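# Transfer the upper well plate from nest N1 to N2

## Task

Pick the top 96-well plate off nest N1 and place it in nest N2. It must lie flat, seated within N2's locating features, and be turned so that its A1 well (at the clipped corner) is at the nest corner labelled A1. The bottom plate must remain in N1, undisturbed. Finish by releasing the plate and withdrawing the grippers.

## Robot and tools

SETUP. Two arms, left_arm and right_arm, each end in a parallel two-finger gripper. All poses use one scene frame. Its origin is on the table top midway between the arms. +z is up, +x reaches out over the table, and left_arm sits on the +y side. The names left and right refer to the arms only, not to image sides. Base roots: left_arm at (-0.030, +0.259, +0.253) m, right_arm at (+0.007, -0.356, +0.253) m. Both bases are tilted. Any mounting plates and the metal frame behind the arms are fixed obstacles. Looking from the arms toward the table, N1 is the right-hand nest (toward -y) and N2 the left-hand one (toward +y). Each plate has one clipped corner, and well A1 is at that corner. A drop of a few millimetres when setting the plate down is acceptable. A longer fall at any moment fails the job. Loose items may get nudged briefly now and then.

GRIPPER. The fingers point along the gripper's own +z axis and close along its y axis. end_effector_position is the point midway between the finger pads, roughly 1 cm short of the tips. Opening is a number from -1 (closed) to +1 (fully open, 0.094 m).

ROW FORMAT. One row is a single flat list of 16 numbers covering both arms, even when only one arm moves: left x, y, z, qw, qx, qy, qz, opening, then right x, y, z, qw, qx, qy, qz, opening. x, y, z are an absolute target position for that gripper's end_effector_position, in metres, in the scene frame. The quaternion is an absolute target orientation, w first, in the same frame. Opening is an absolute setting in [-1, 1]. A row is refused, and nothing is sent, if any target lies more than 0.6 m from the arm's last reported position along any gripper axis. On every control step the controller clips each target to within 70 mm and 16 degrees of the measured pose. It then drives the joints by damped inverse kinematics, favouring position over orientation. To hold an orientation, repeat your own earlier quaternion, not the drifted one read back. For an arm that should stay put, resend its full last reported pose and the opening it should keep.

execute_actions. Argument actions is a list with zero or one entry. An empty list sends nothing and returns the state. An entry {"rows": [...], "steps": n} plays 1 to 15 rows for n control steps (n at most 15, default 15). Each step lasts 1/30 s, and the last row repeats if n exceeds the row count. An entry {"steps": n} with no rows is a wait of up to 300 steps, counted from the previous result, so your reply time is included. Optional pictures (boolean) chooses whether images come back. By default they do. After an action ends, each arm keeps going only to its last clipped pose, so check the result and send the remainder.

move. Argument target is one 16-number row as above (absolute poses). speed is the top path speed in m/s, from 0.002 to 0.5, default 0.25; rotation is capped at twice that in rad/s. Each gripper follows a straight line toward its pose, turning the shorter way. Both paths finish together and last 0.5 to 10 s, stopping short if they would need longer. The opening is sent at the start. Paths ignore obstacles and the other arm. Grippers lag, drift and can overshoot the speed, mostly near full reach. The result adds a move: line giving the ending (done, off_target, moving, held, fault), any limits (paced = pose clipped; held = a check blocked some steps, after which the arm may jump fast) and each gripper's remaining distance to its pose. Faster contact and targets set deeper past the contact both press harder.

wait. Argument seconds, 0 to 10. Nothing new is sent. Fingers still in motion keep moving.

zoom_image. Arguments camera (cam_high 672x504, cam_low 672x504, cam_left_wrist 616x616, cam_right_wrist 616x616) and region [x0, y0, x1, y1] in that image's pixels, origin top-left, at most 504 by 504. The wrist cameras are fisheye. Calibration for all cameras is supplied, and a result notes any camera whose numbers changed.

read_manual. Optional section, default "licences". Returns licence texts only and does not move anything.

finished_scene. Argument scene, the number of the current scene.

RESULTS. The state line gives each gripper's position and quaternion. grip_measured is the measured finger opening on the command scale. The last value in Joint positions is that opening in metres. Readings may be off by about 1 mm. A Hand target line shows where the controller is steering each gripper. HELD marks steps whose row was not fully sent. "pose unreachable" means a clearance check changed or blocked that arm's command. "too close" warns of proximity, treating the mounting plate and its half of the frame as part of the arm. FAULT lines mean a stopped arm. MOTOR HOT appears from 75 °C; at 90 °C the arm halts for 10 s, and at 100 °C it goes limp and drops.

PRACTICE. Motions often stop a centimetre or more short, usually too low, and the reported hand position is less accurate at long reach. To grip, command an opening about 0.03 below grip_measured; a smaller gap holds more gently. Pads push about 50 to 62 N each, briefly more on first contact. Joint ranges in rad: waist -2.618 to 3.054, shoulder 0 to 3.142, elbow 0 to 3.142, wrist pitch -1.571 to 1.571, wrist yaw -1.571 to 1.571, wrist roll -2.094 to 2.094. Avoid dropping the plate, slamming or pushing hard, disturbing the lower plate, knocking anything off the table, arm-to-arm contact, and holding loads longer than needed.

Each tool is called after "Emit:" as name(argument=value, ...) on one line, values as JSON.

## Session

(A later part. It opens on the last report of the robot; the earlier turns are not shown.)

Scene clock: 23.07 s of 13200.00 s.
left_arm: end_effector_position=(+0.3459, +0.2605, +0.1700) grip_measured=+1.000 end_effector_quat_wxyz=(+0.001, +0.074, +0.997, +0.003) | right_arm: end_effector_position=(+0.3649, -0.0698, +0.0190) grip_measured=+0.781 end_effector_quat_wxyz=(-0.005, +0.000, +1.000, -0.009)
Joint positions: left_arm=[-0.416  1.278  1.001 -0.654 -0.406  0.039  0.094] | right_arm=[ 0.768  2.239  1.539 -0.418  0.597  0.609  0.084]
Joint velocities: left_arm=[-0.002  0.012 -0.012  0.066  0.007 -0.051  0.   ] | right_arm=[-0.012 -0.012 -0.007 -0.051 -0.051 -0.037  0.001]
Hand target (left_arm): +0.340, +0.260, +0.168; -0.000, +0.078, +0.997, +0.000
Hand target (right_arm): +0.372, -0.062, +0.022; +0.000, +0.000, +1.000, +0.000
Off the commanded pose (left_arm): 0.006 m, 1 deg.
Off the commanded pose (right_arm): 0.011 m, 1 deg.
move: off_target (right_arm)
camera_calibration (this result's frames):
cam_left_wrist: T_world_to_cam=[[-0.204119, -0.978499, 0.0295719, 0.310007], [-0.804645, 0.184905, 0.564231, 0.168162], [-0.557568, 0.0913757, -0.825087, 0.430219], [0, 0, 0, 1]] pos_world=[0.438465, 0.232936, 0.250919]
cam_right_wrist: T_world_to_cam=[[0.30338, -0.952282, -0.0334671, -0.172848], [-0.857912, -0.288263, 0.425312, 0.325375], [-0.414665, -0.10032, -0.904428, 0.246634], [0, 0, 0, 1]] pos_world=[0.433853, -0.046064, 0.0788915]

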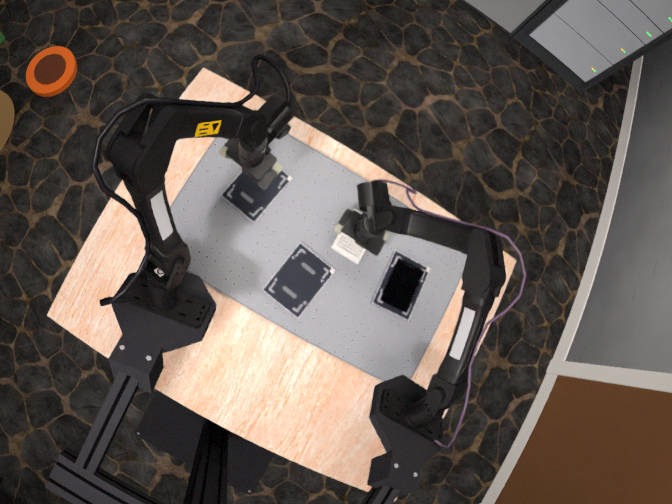

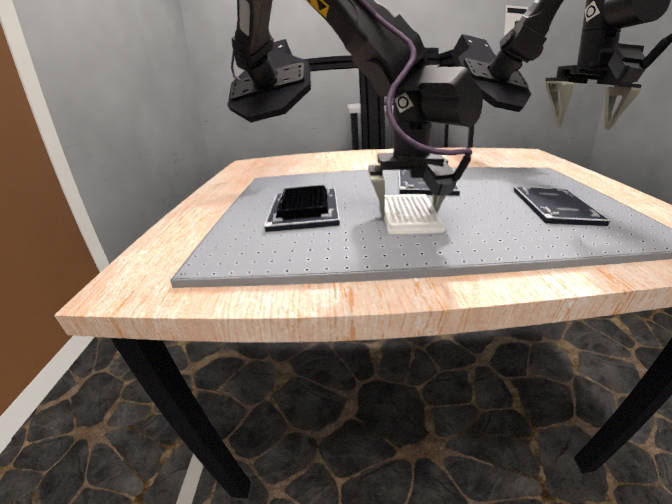

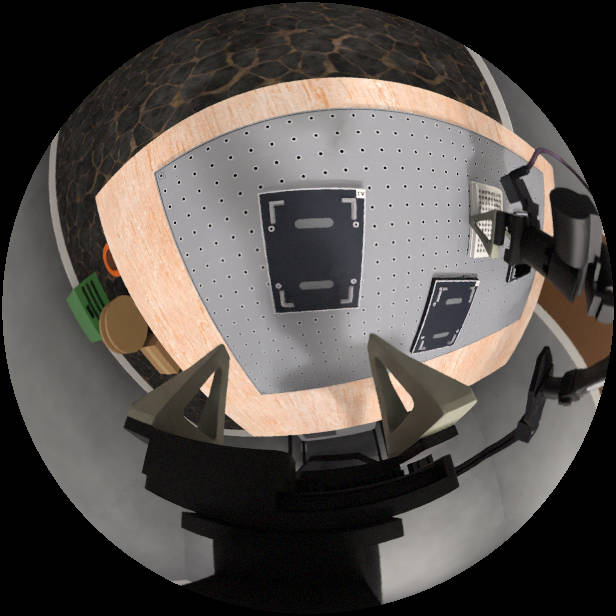

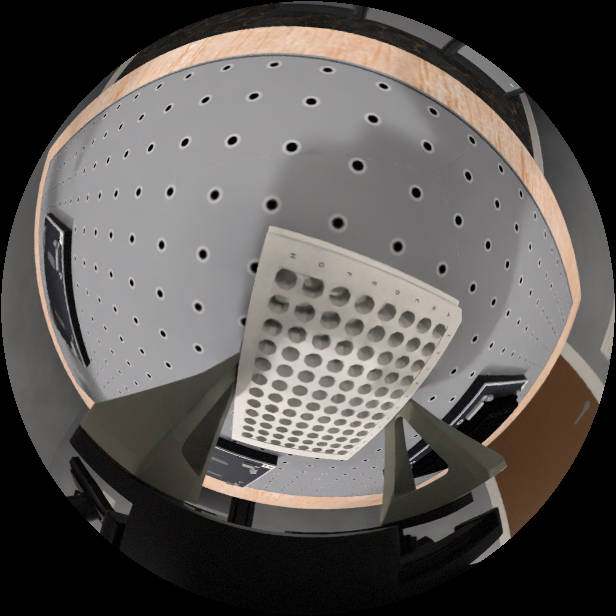

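Resting on the mat. Release, lift, retreat.

Emit:
execute_actions(actions=[{"rows":[[0.34,0.26,0.168,0,0.078,0.997,0,1,0.372,-0.062,0.022,0,0,1,0,1]],"steps":10}], pictures=false)

Emit:
move(target=[0.34,0.26,0.168,0,0.078,0.997,0,1,0.366,-0.068,0.07,0,0,1,0,1], speed=0.1)

Emit:
move(target=[0.35,0.16,0.12,0,0.04,0.999,0,1,0.28,-0.42,0.17,0,0,1,0,1], speed=0.35)

Emit:
move(target=[0.365,-0.06,0.075,0,0,1,0,1,0.28,-0.42,0.17,0,0,1,0,1], speed=0.3)

Emit:
zoom_image(camera="cam_left_wrist", region=[180, 160, 440, 420])

Scene clock: 24.03 s of 13200.00 s.
left_arm: end_effector_position=(+0.3459, +0.2605, +0.1700) grip_measured=+1.000 end_effector_quat_wxyz=(+0.001, +0.074, +0.997, +0.003) | right_arm: end_effector_position=(+0.3649, -0.0698, +0.0190) grip_measured=+1.000 end_effector_quat_wxyz=(-0.005, -0.000, +1.000, -0.009)
Joint positions: left_arm=[-0.416  1.278  1.001 -0.654 -0.406  0.039  0.094] | right_arm=[ 0.768  2.239  1.539 -0.418  0.597  0.608  0.094]
Joint velocities: left_arm=[ 0.002 -0.017 -0.007  0.022  0.066 -0.051  0.   ] | right_arm=[-0.002 -0.002 -0.027 -0.022  0.037  0.051  0.   ]
Hand target (left_arm): +0.340, +0.260, +0.168; -0.000, +0.078, +0.997, +0.000
Hand target (right_arm): +0.372, -0.062, +0.022; +0.000, -0.000, +1.000, +0.000
Off the commanded pose (left_arm): 0.006 m, 1 deg.
Off the commanded pose (right_arm): 0.011 m, 1 deg.
Steps of this call (steps 1 to 19: nothing new was sent; steps 20 to 29: all 10 steps of this action). Readings (end_effector_position):
20: left_arm (+0.3459, +0.2605, +0.1700) | right_arm (+0.3649, -0.0698, +0.0190)
21: left_arm (+0.3459, +0.2605, +0.1700) | right_arm (+0.3649, -0.0698, +0.0190)
23: left_arm (+0.3459, +0.2605, +0.1700) | right_arm (+0.3649, -0.0698, +0.0190)
27: left_arm (+0.3459, +0.2605, +0.1700) | right_arm (+0.3649, -0.0698, +0.0190)
29: the state above

Scene clock: 25.30 s of 13200.00 s.
left_arm: end_effector_position=(+0.3459, +0.2605, +0.1700) grip_measured=+1.000 end_effector_quat_wxyz=(+0.001, +0.074, +0.997, +0.003) | right_arm: end_effector_position=(+0.3734, -0.0671, +0.0621) grip_measured=+1.000 end_effector_quat_wxyz=(+0.003, +0.008, +1.000, +0.002)
Joint positions: left_arm=[-0.416  1.278  1.001 -0.654 -0.406  0.039  0.094] | right_arm=[ 0.815  2.134  1.521 -0.502  0.608  0.658  0.094]
Joint velocities: left_arm=[ 0.012  0.002 -0.022  0.037 -0.051  0.022  0.   ] | right_arm=[-0.007  0.012 -0.007  0.022 -0.022  0.037  0.   ]
Hand target (left_arm): +0.340, +0.260, +0.168; -0.000, +0.078, +0.997, +0.000
Hand target (right_arm): +0.367, -0.067, +0.070; +0.001, -0.001, +1.000, -0.001
Off the commanded pose (left_arm): 0.006 m, 1 deg.
Off the commanded pose (right_arm): 0.011 m, 1 deg.
move: off_target (right_arm)
camera_calibration (this result's frames):
cam_left_wrist: T_world_to_cam=[[-0.204119, -0.978499, 0.0295719, 0.310007], [-0.804645, 0.184905, 0.564231, 0.168162], [-0.557568, 0.0913757, -0.825087, 0.430219], [0, 0, 0, 1]] pos_world=[0.438465, 0.232936, 0.250919]
cam_right_wrist: T_world_to_cam=[[0.290031, -0.955647, -0.0511858, -0.165601], [-0.868469, -0.285289, 0.405429, 0.32049], [-0.40205, -0.0731338, -0.912692, 0.287058], [0, 0, 0, 1]] pos_world=[0.441777, -0.0458305, 0.123583]

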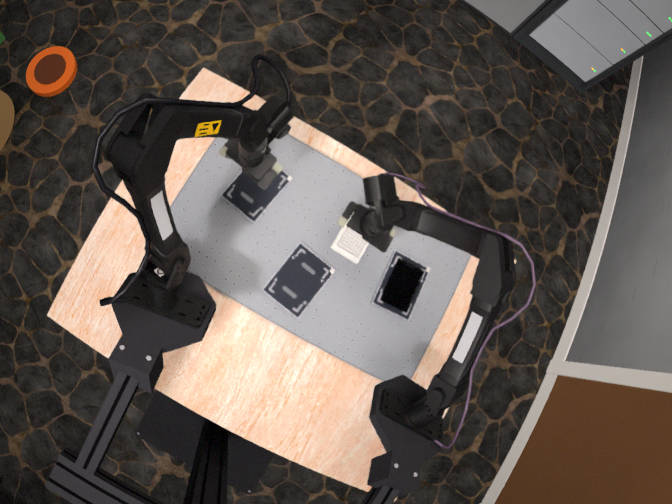

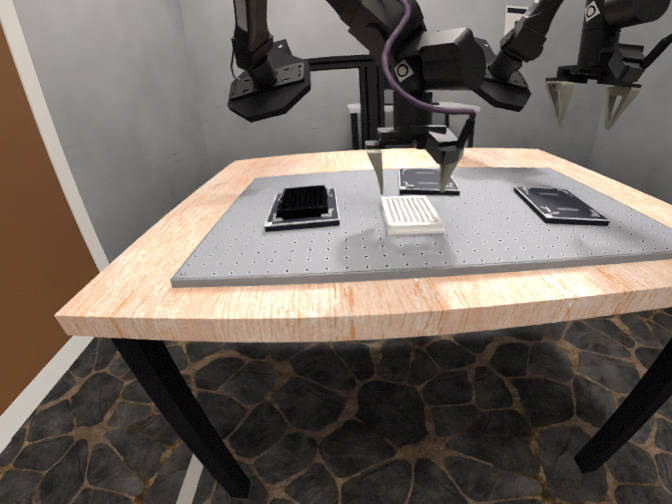

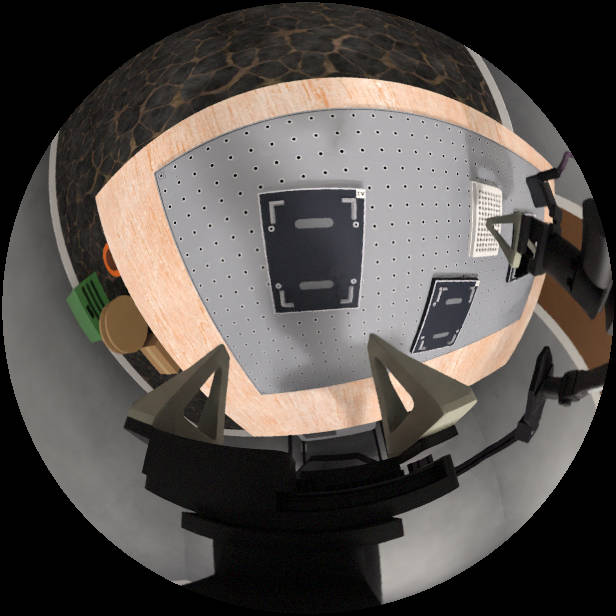

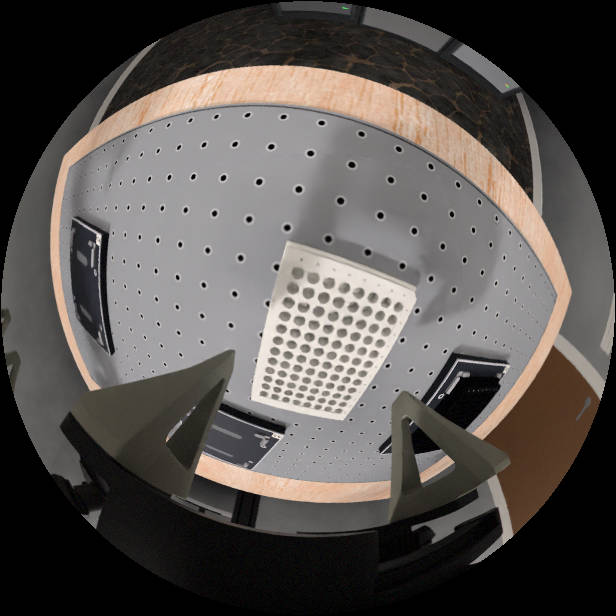

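Scene clock: 27.30 s of 13200.00 s.
left_arm: end_effector_position=(+0.3377, +0.1665, +0.1165) grip_measured=+1.000 end_effector_quat_wxyz=(-0.015, +0.048, +0.999, +0.003) | right_arm: end_effector_position=(+0.2843, -0.4157, +0.1723) grip_measured=+1.000 end_effector_quat_wxyz=(+0.004, +0.009, +1.000, +0.007)
Joint positions: left_arm=[-0.635  1.603  1.04  -0.496 -0.52  -0.234  0.094] | right_arm=[-0.195  0.839  0.595 -0.583 -0.011 -0.204  0.094]
Joint velocities: left_arm=[-0.007 -0.007  0.012 -0.022 -0.037 -0.037  0.   ] | right_arm=[-0.037 -0.017  0.007  0.007 -0.095  0.022  0.   ]
Hand target (left_arm): +0.350, +0.160, +0.119; +0.001, +0.040, +0.999, +0.000
Hand target (right_arm): +0.282, -0.416, +0.174; -0.000, +0.008, +1.000, +0.011
Off the commanded pose (left_arm): 0.014 m, 2 deg.
Off the commanded pose (right_arm): 0.007 m, 1 deg.
move: off_target (left_arm)
camera_calibration (this result's frames):
cam_left_wrist: T_world_to_cam=[[-0.15075, -0.98799, 0.0339032, 0.201047], [-0.795171, 0.141562, 0.589629, 0.210194], [-0.587347, 0.0619275, -0.806962, 0.402944], [0, 0, 0, 1]] pos_world=[0.434116, 0.143923, 0.194408]
cam_right_wrist: T_world_to_cam=[[0.287493, -0.95599, -0.0585713, -0.465357], [-0.870708, -0.286344, 0.399843, 0.100233], [-0.399017, -0.0639535, -0.914711, 0.329612], [0, 0, 0, 1]] pos_world=[0.352582, -0.395095, 0.234165]

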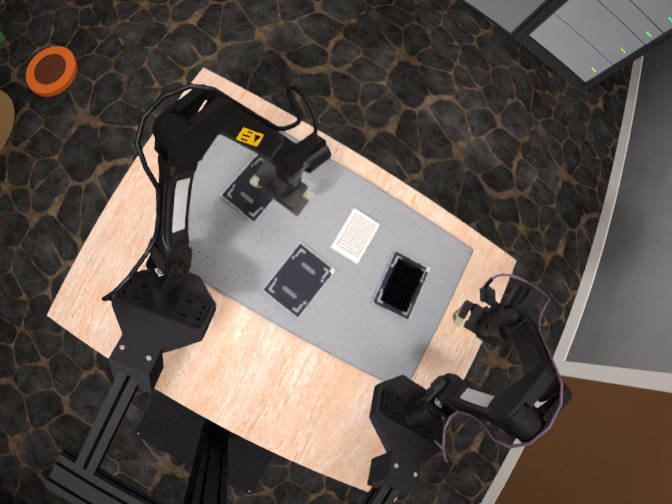

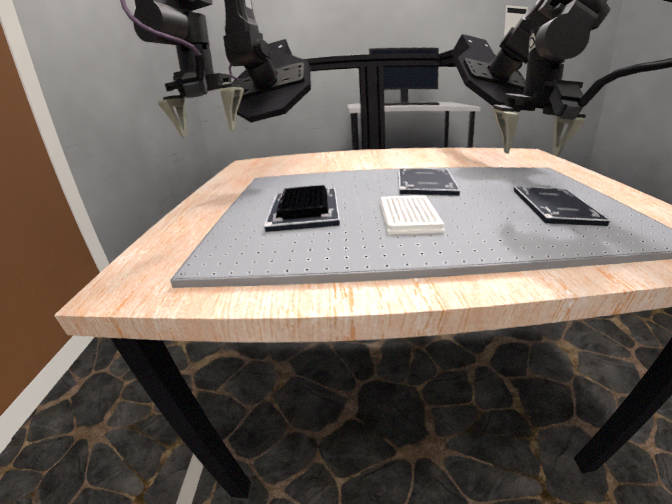

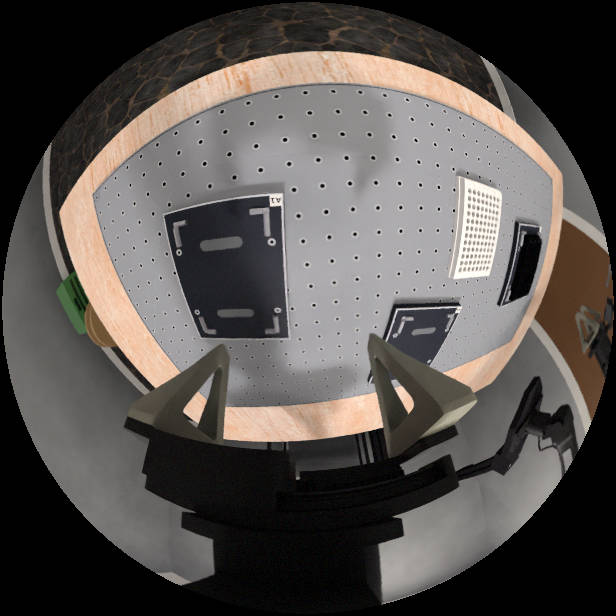

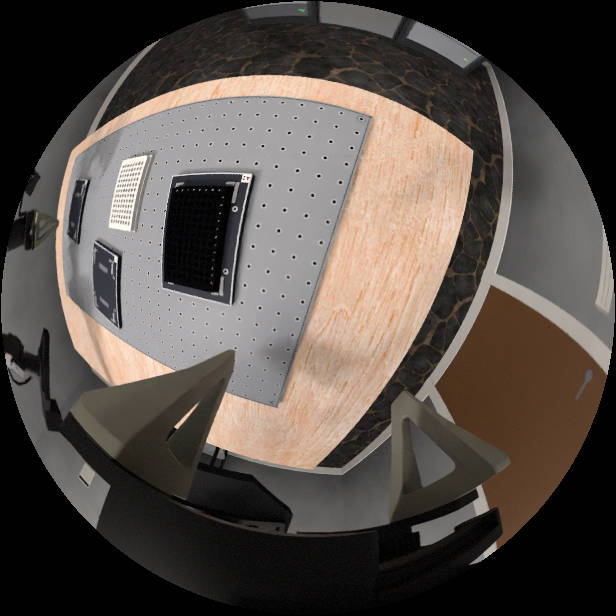

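Scene clock: 28.90 s of 13200.00 s.
left_arm: end_effector_position=(+0.3612, -0.0561, +0.0696) grip_measured=+1.000 end_effector_quat_wxyz=(-0.004, +0.003, +1.000, -0.002) | right_arm: end_effector_position=(+0.2839, -0.4174, +0.1723) grip_measured=+1.000 end_effector_quat_wxyz=(+0.004, -0.000, +1.000, +0.004)
Joint positions: left_arm=[-0.963  2.372  1.845 -0.703 -0.657 -0.667  0.094] | right_arm=[-0.201  0.839  0.595 -0.583 -0.011 -0.227  0.094]
Joint velocities: left_arm=[ 0.007  0.002  0.012 -0.037 -0.007  0.007  0.   ] | right_arm=[ 0.002 -0.017 -0.002  0.022 -0.007 -0.066  0.   ]
Hand target (left_arm): +0.365, -0.060, +0.072; +0.002, +0.000, +1.000, -0.000
Hand target (right_arm): +0.280, -0.420, +0.170; +0.000, +0.000, +1.000, +0.000
Off the commanded pose (left_arm): 0.008 m, 1 deg.
Off the commanded pose (right_arm): 0.005 m, 1 deg.
move: done
camera_calibration (this result's frames):
cam_left_wrist: T_world_to_cam=[[-0.0626901, -0.997161, 0.0417052, -0.0466442], [-0.817593, 0.0752763, 0.570855, 0.293772], [-0.572374, 0.00168908, -0.819991, 0.384774], [0, 0, 0, 1]] pos_world=[0.457496, -0.0692758, 0.149756]
cam_right_wrist: T_world_to_cam=[[0.305153, -0.950753, -0.054326, -0.470497], [-0.864949, -0.300577, 0.401891, 0.0914652], [-0.398428, -0.0756487, -0.914075, 0.324169], [0, 0, 0, 1]] pos_world=[0.351844, -0.395311, 0.233995]

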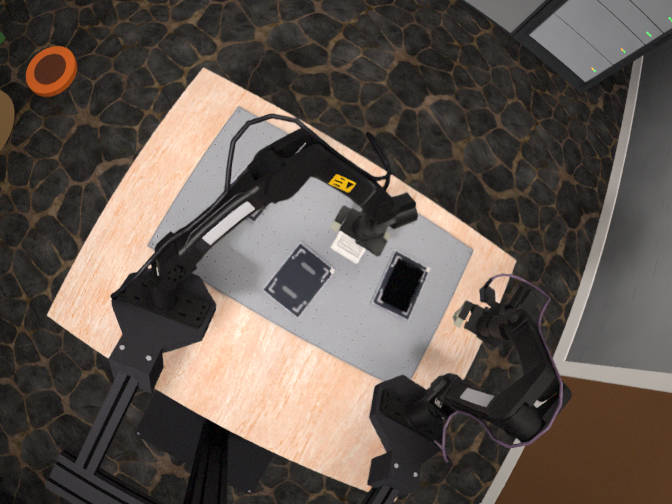

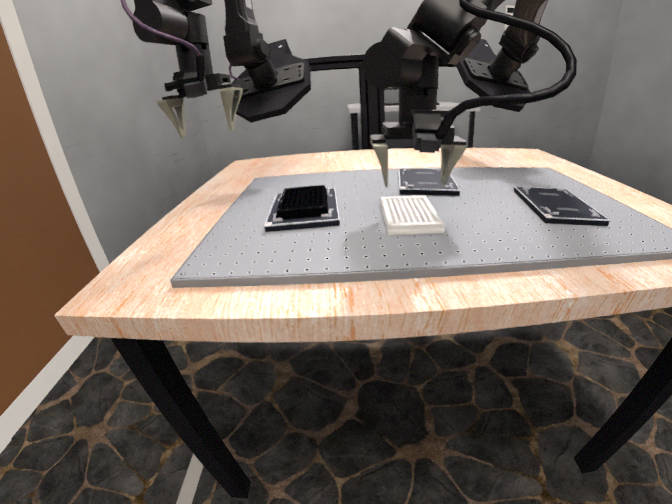

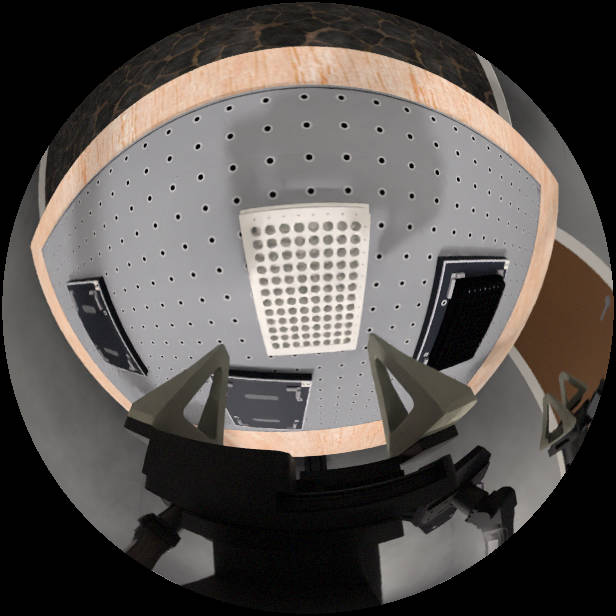

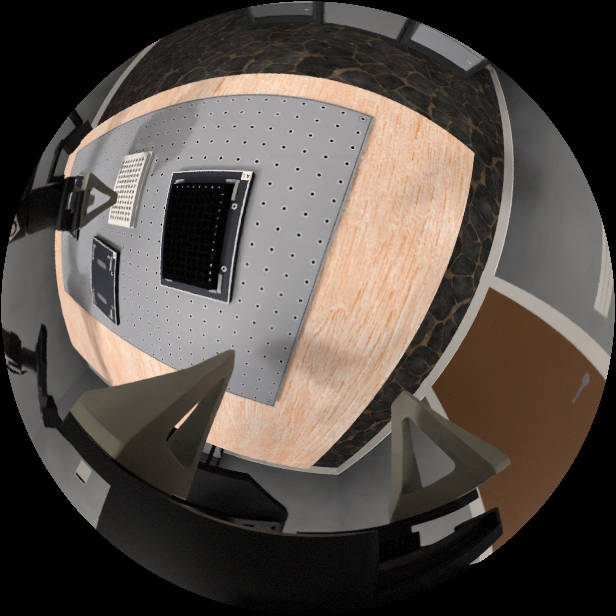

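Region (180, 160, 440, 420) of cam_left_wrist's 616x616 image, scaled by 1.938, with more detail than that image has.

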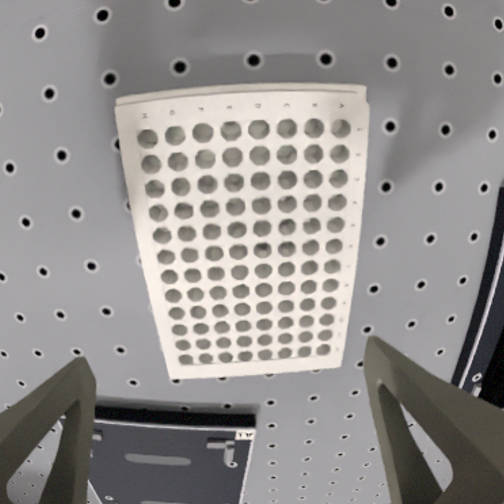

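Emit:
move(target=[0.382,-0.070,0.042,0,0.013,1,0,1,0.28,-0.42,0.17,0,0,1,0,1], speed=0.07)

Emit:
zoom_image(camera="cam_left_wrist", region=[180, 160, 440, 420])

Emit:
zoom_image(camera="cam_low", region=[340, 140, 490, 250])

Scene clock: 31.23 s of 13200.00 s.
left_arm: end_effector_position=(+0.3801, -0.0654, +0.0409) grip_measured=+1.000 end_effector_quat_wxyz=(+0.001, +0.006, +1.000, +0.002) | right_arm: end_effector_position=(+0.2839, -0.4174, +0.1723) grip_measured=+1.000 end_effector_quat_wxyz=(+0.004, -0.000, +1.000, +0.004)
Joint positions: left_arm=[-0.924  2.497  2.016 -0.716 -0.657 -0.613  0.094] | right_arm=[-0.201  0.839  0.595 -0.583 -0.011 -0.227  0.094]
Joint velocities: left_arm=[-0.002  0.012  0.027  0.037 -0.037  0.007  0.   ] | right_arm=[-0.002 -0.007 -0.002  0.022 -0.007  0.007  0.   ]
Hand target (left_arm): +0.381, -0.069, +0.042; +0.000, +0.013, +1.000, -0.000
Hand target (right_arm): +0.280, -0.420, +0.170; -0.000, +0.000, +1.000, +0.000
Off the commanded pose (left_arm): 0.005 m, 1 deg.
Off the commanded pose (right_arm): 0.005 m, 1 deg.
move: done
camera_calibration (this result's frames):
cam_left_wrist: T_world_to_cam=[[-0.0681883, -0.997155, 0.032121, -0.0510521], [-0.823183, 0.0744234, 0.562877, 0.328675], [-0.563666, 0.0119401, -0.825916, 0.369651], [0, 0, 0, 1]] pos_world=[0.475439, -0.0797816, 0.121938]
cam_right_wrist: T_world_to_cam=[[0.305153, -0.950753, -0.054326, -0.470497], [-0.864949, -0.300577, 0.401891, 0.0914652], [-0.398428, -0.0756487, -0.914075, 0.324169], [0, 0, 0, 1]] pos_world=[0.351844, -0.395311, 0.233995]

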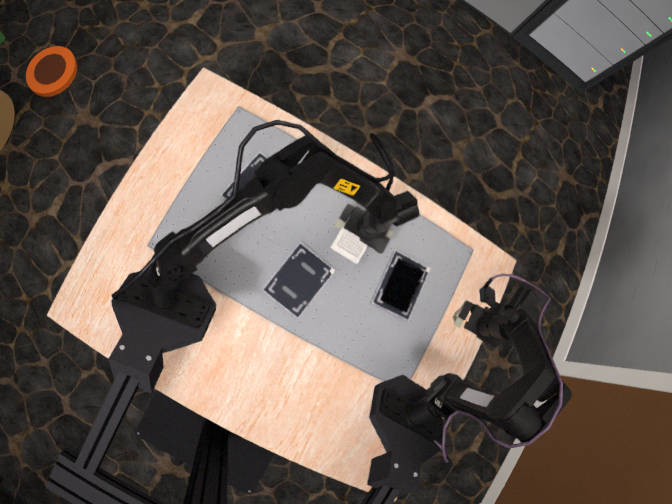

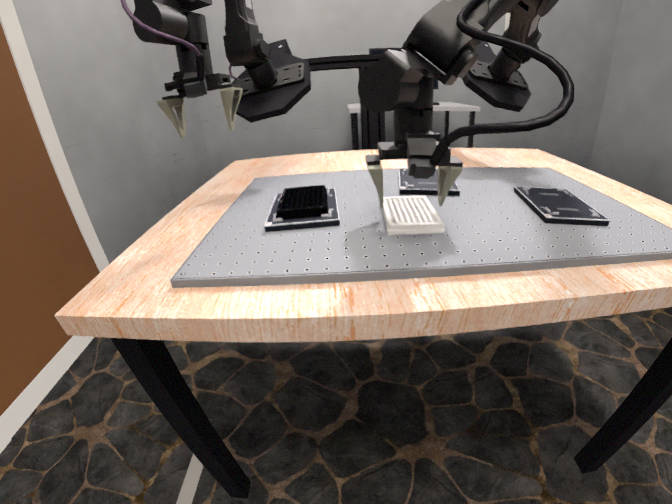

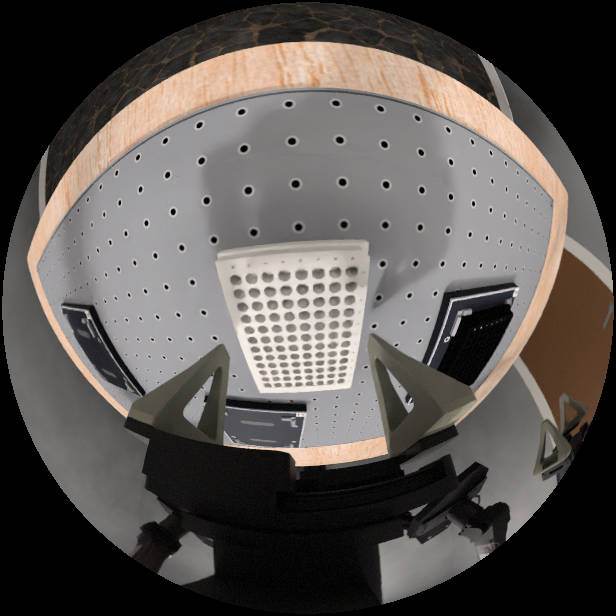

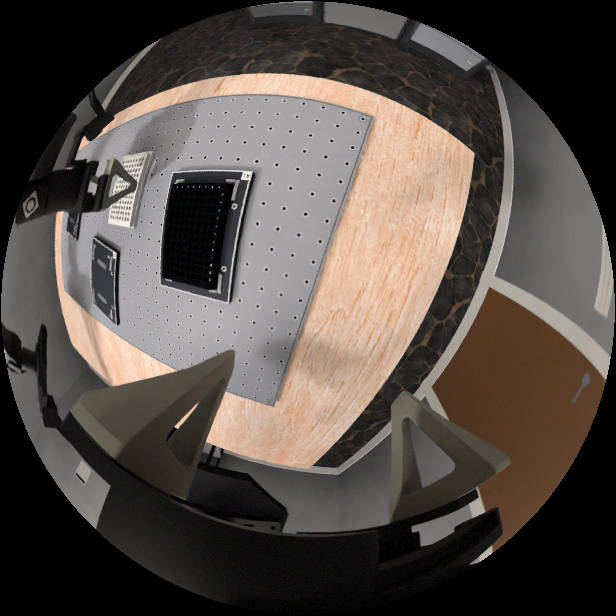

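Region (180, 160, 440, 420) of cam_left_wrist's 616x616 image, scaled by 1.938, with more detail than that image has.

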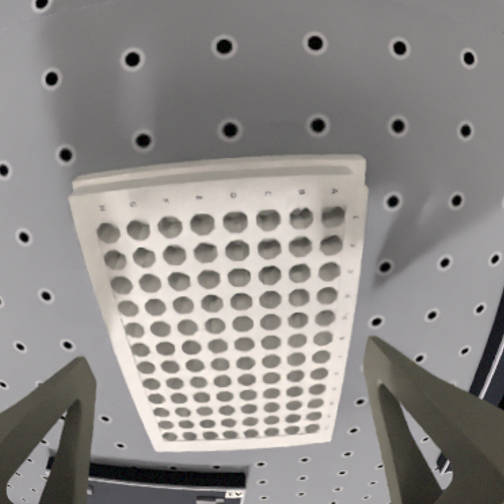

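Region (340, 140, 490, 250) of cam_low's 672x504 image, scaled by 3.360, with more detail than that image has; it fills the top 370 rows of this view, and the rest is white.

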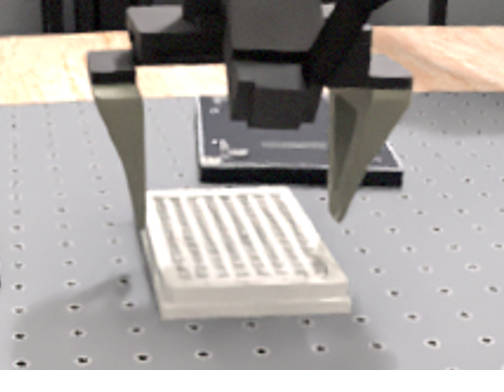

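Emit:
move(target=[0.381,-0.0715,0.024,0,0.016,1,0,1,0.28,-0.42,0.17,0,0,1,0,1], speed=0.04)

Emit:
zoom_image(camera="cam_left_wrist", region=[180, 160, 440, 420])

Emit:
zoom_image(camera="cam_low", region=[340, 140, 490, 250])

Scene clock: 32.87 s of 13200.00 s.
left_arm: end_effector_position=(+0.3784, -0.0642, +0.0264) grip_measured=+1.000 end_effector_quat_wxyz=(-0.004, +0.014, +1.000, +0.006) | right_arm: end_effector_position=(+0.2839, -0.4174, +0.1723) grip_measured=+1.000 end_effector_quat_wxyz=(+0.004, -0.000, +1.000, +0.004)
Joint positions: left_arm=[-0.907  2.534  2.042 -0.71  -0.652 -0.586  0.094] | right_arm=[-0.201  0.839  0.595 -0.583 -0.011 -0.227  0.094]
Joint velocities: left_arm=[-0.002 -0.002 -0.007 -0.037 -0.037  0.037  0.   ] | right_arm=[-0.007 -0.012 -0.002  0.007  0.037 -0.095  0.   ]
Hand target (left_arm): +0.381, -0.071, +0.024; +0.000, +0.016, +1.000, -0.000
Hand target (right_arm): +0.280, -0.420, +0.170; -0.000, +0.000, +1.000, +0.000
Off the commanded pose (left_arm): 0.008 m, 1 deg.
Off the commanded pose (right_arm): 0.005 m, 1 deg.
move: done
camera_calibration (this result's frames):
cam_left_wrist: T_world_to_cam=[[-0.0855496, -0.996036, 0.0243598, -0.0426386], [-0.815664, 0.0840562, 0.572386, 0.332872], [-0.572165, 0.0290981, -0.819622, 0.36089], [0, 0, 0, 1]] pos_world=[0.474353, -0.0809507, 0.106301]
cam_right_wrist: T_world_to_cam=[[0.305153, -0.950753, -0.054326, -0.470497], [-0.864949, -0.300577, 0.401891, 0.0914652], [-0.398428, -0.0756487, -0.914075, 0.324169], [0, 0, 0, 1]] pos_world=[0.351844, -0.395311, 0.233995]

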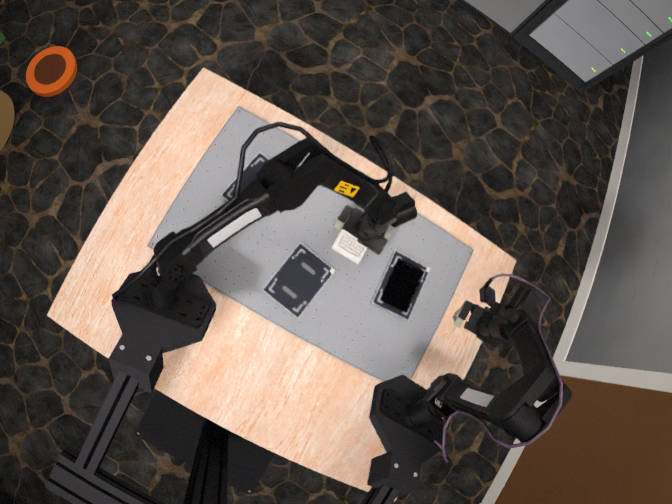

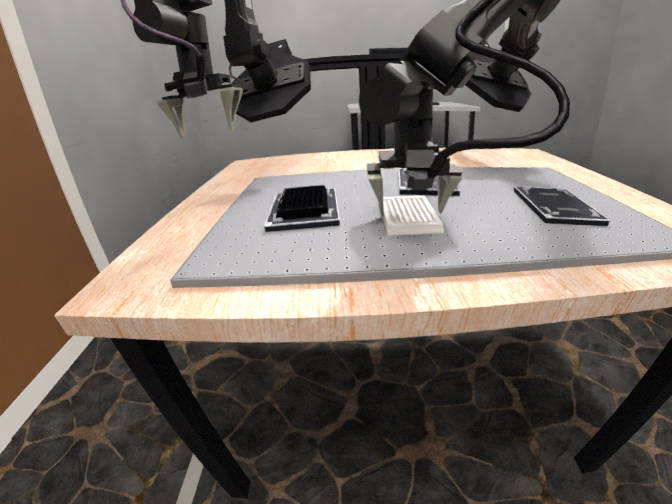

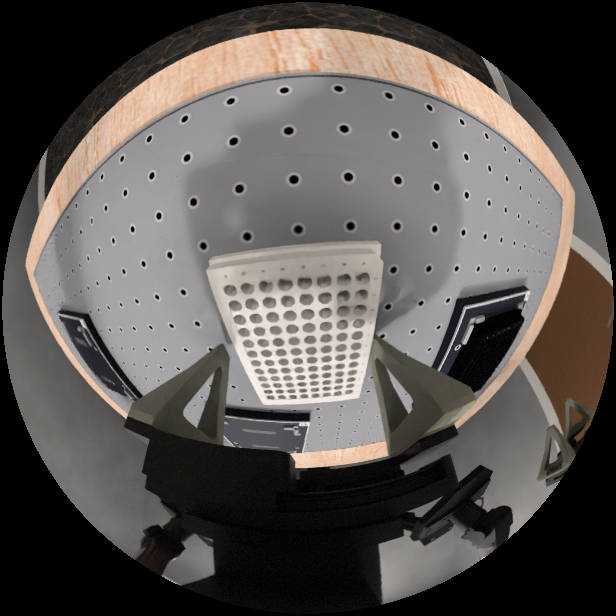

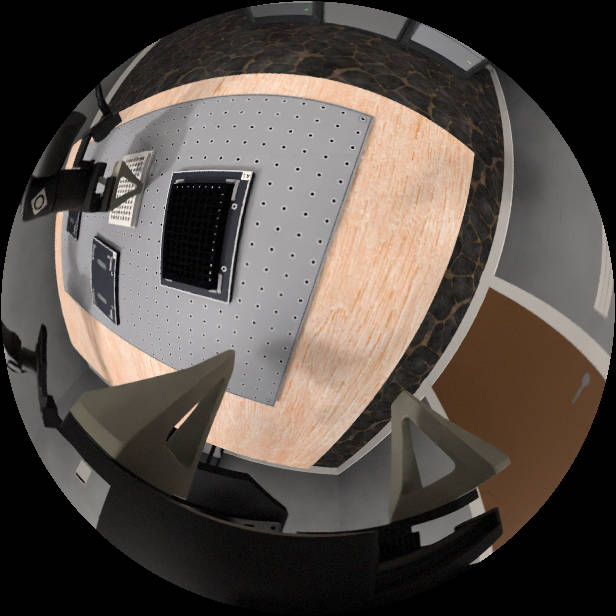

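Region (180, 160, 440, 420) of cam_left_wrist's 616x616 image, scaled by 1.938, with more detail than that image has.

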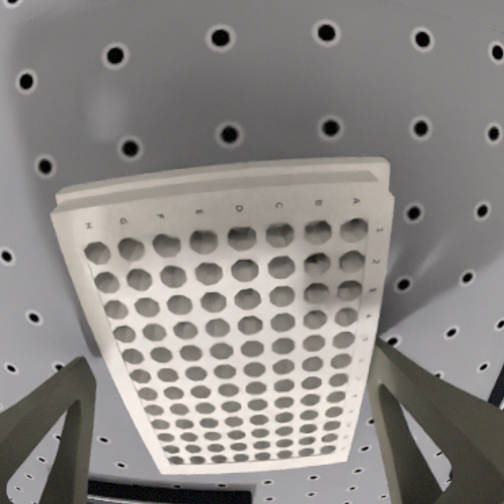

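Region (340, 140, 490, 250) of cam_low's 672x504 image, scaled by 3.360, with more detail than that image has; it fills the top 370 rows of this view, and the rest is white.

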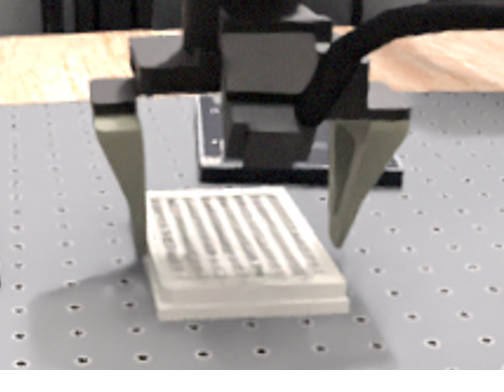

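Emit:
move(target=[0.381,-0.0765,0.021,0,0.013,1,0,1,0.28,-0.42,0.17,0,0,1,0,1], speed=0.03)

Emit:
move(target=[0.381,-0.0765,0.021,0,0.013,1,0,0.74,0.28,-0.42,0.17,0,0,1,0,1], speed=0.03)

Emit:
zoom_image(camera="cam_low", region=[340, 140, 490, 250])

Emit:
zoom_image(camera="cam_left_wrist", region=[180, 170, 440, 430])

Scene clock: 34.23 s of 13200.00 s.
left_arm: end_effector_position=(+0.3794, -0.0698, +0.0209) grip_measured=+1.000 end_effector_quat_wxyz=(-0.002, +0.013, +1.000, +0.005) | right_arm: end_effector_position=(+0.2839, -0.4174, +0.1723) grip_measured=+1.000 end_effector_quat_wxyz=(+0.004, -0.000, +1.000, +0.004)
Joint positions: left_arm=[-0.907  2.565  2.08  -0.711 -0.651 -0.585  0.094] | right_arm=[-0.201  0.839  0.595 -0.583 -0.011 -0.227  0.094]
Joint velocities: left_arm=[-0.007  0.007 -0.017  0.037 -0.007 -0.037  0.   ] | right_arm=[ 0.007 -0.012 -0.007 -0.051  0.022 -0.007  0.   ]
Hand target (left_arm): +0.381, -0.076, +0.021; +0.000, +0.013, +1.000, -0.000
Hand target (right_arm): +0.280, -0.420, +0.170; -0.000, +0.000, +1.000, +0.000
Off the commanded pose (left_arm): 0.007 m, 1 deg.
Off the commanded pose (right_arm): 0.005 m, 1 deg.
move: done
camera_calibration (this result's frames):
cam_left_wrist: T_world_to_cam=[[-0.0822277, -0.996238, 0.0273668, -0.0493198], [-0.818075, 0.0831549, 0.569068, 0.338268], [-0.569203, 0.0244051, -0.821835, 0.355774], [0, 0, 0, 1]] pos_world=[0.475181, -0.0859455, 0.10124]
cam_right_wrist: T_world_to_cam=[[0.305153, -0.950753, -0.054326, -0.470497], [-0.864949, -0.300577, 0.401891, 0.0914652], [-0.398428, -0.0756487, -0.914075, 0.324169], [0, 0, 0, 1]] pos_world=[0.351844, -0.395311, 0.233995]

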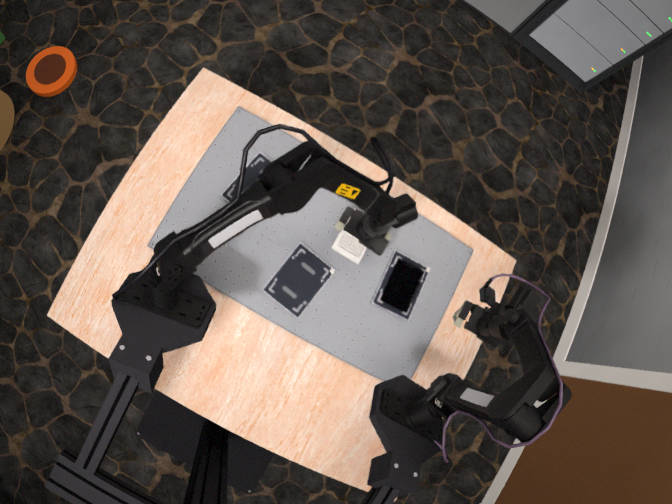

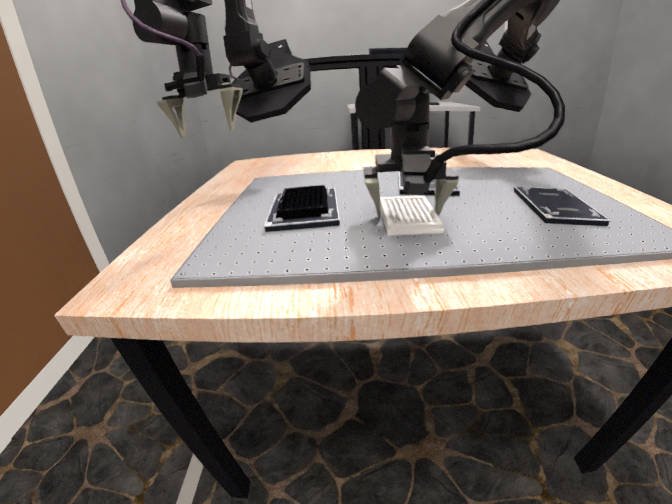

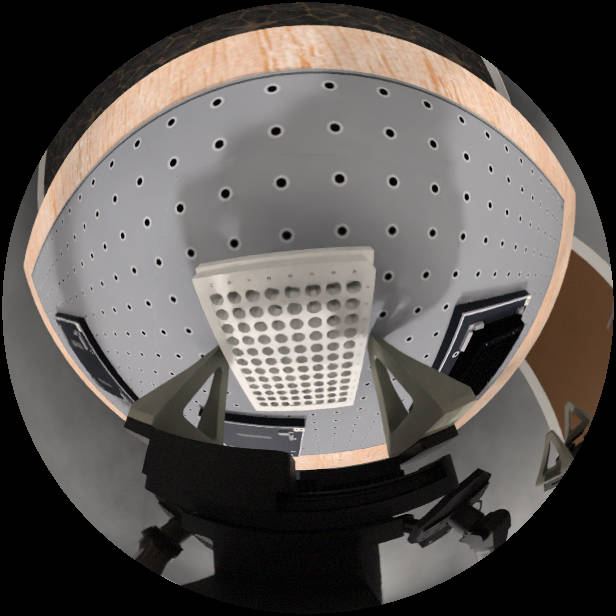

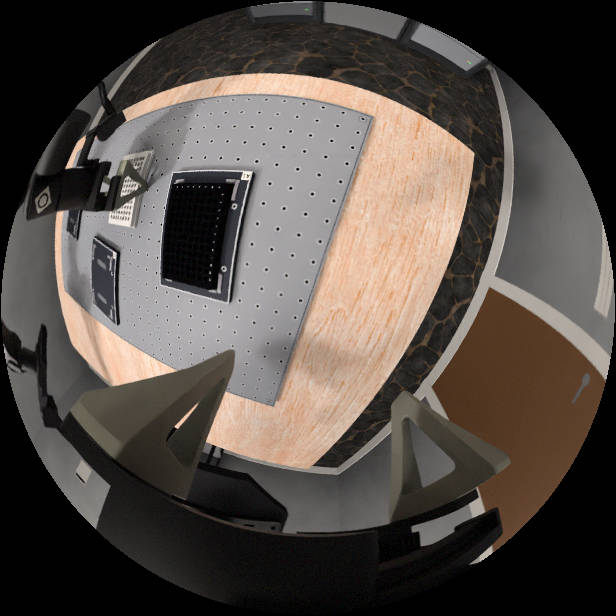

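Scene clock: 34.93 s of 13200.00 s.
left_arm: end_effector_position=(+0.3794, -0.0698, +0.0209) grip_measured=+0.774 end_effector_quat_wxyz=(-0.002, +0.013, +1.000, +0.005) | right_arm: end_effector_position=(+0.2839, -0.4174, +0.1723) grip_measured=+1.000 end_effector_quat_wxyz=(+0.004, -0.000, +1.000, +0.004)
Joint positions: left_arm=[-0.907  2.565  2.08  -0.711 -0.651 -0.585  0.083] | right_arm=[-0.201  0.839  0.595 -0.583 -0.011 -0.227  0.094]
Joint velocities: left_arm=[-0.002  0.022  0.007  0.066  0.066 -0.022 -0.   ] | right_arm=[-0.002 -0.017  0.002  0.007 -0.022 -0.081  0.   ]
Hand target (left_arm): +0.381, -0.076, +0.021; +0.000, +0.013, +1.000, -0.000
Hand target (right_arm): +0.280, -0.420, +0.170; -0.000, +0.000, +1.000, +0.000
Off the commanded pose (left_arm): 0.007 m, 1 deg.
Off the commanded pose (right_arm): 0.005 m, 1 deg.
move: done
camera_calibration (this result's frames):
cam_left_wrist: T_world_to_cam=[[-0.0822184, -0.996229, 0.0276962, -0.0493883], [-0.817951, 0.08333, 0.569221, 0.338203], [-0.569383, 0.0241464, -0.821718, 0.355801], [0, 0, 0, 1]] pos_world=[0.475159, -0.0859758, 0.101223]
cam_right_wrist: T_world_to_cam=[[0.305153, -0.950753, -0.054326, -0.470497], [-0.864949, -0.300577, 0.401891, 0.0914652], [-0.398428, -0.0756487, -0.914075, 0.324169], [0, 0, 0, 1]] pos_world=[0.351844, -0.395311, 0.233995]

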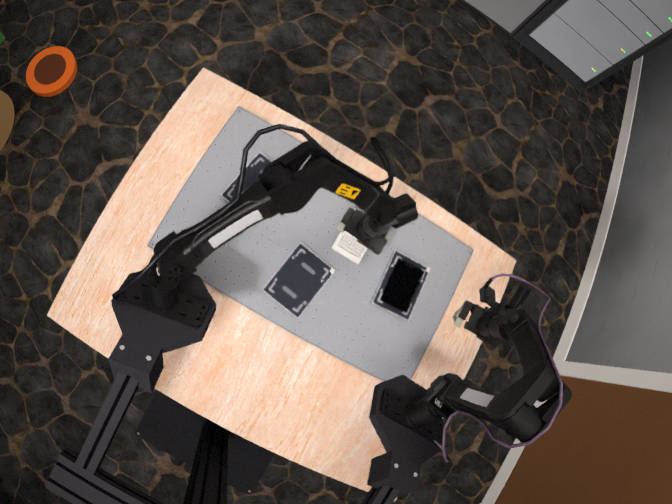

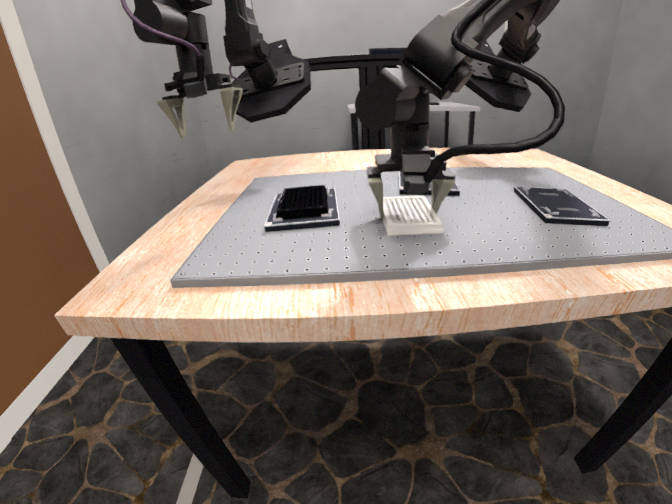

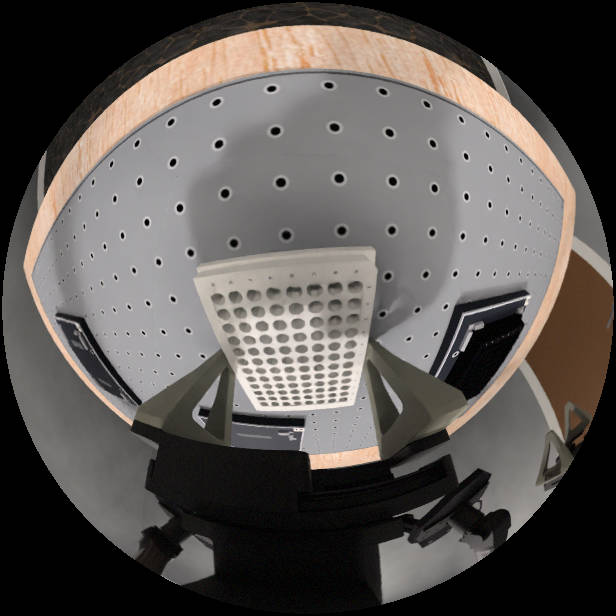

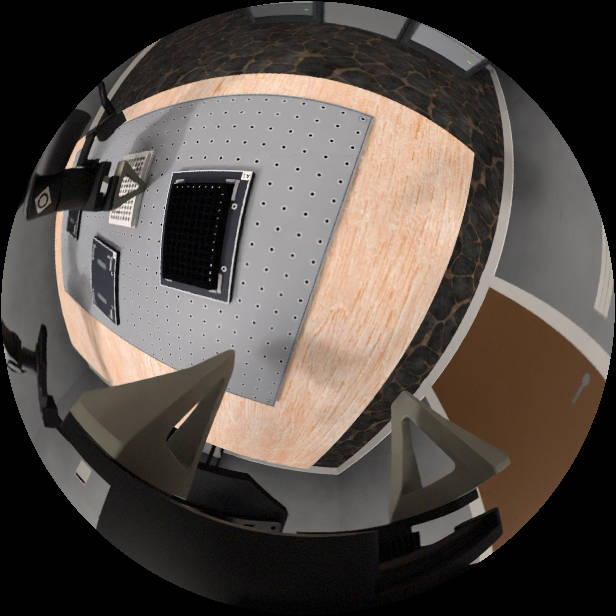

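Region (340, 140, 490, 250) of cam_low's 672x504 image, scaled by 3.360, with more detail than that image has; it fills the top 370 rows of this view, and the rest is white.

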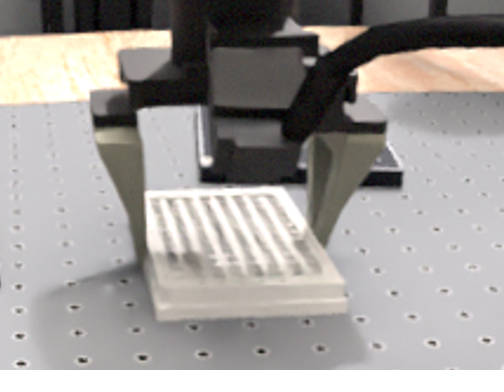

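Region (180, 170, 440, 430) of cam_left_wrist's 616x616 image, scaled by 1.938, with more detail than that image has.

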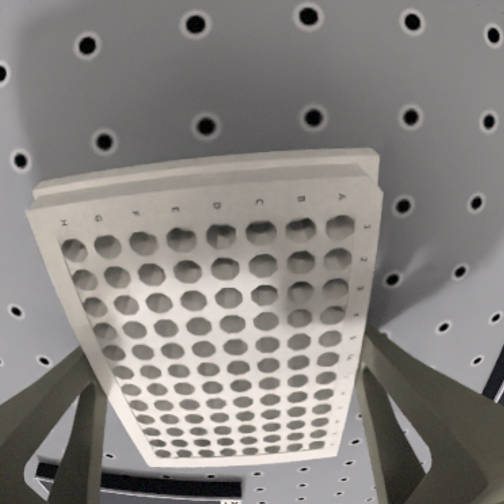

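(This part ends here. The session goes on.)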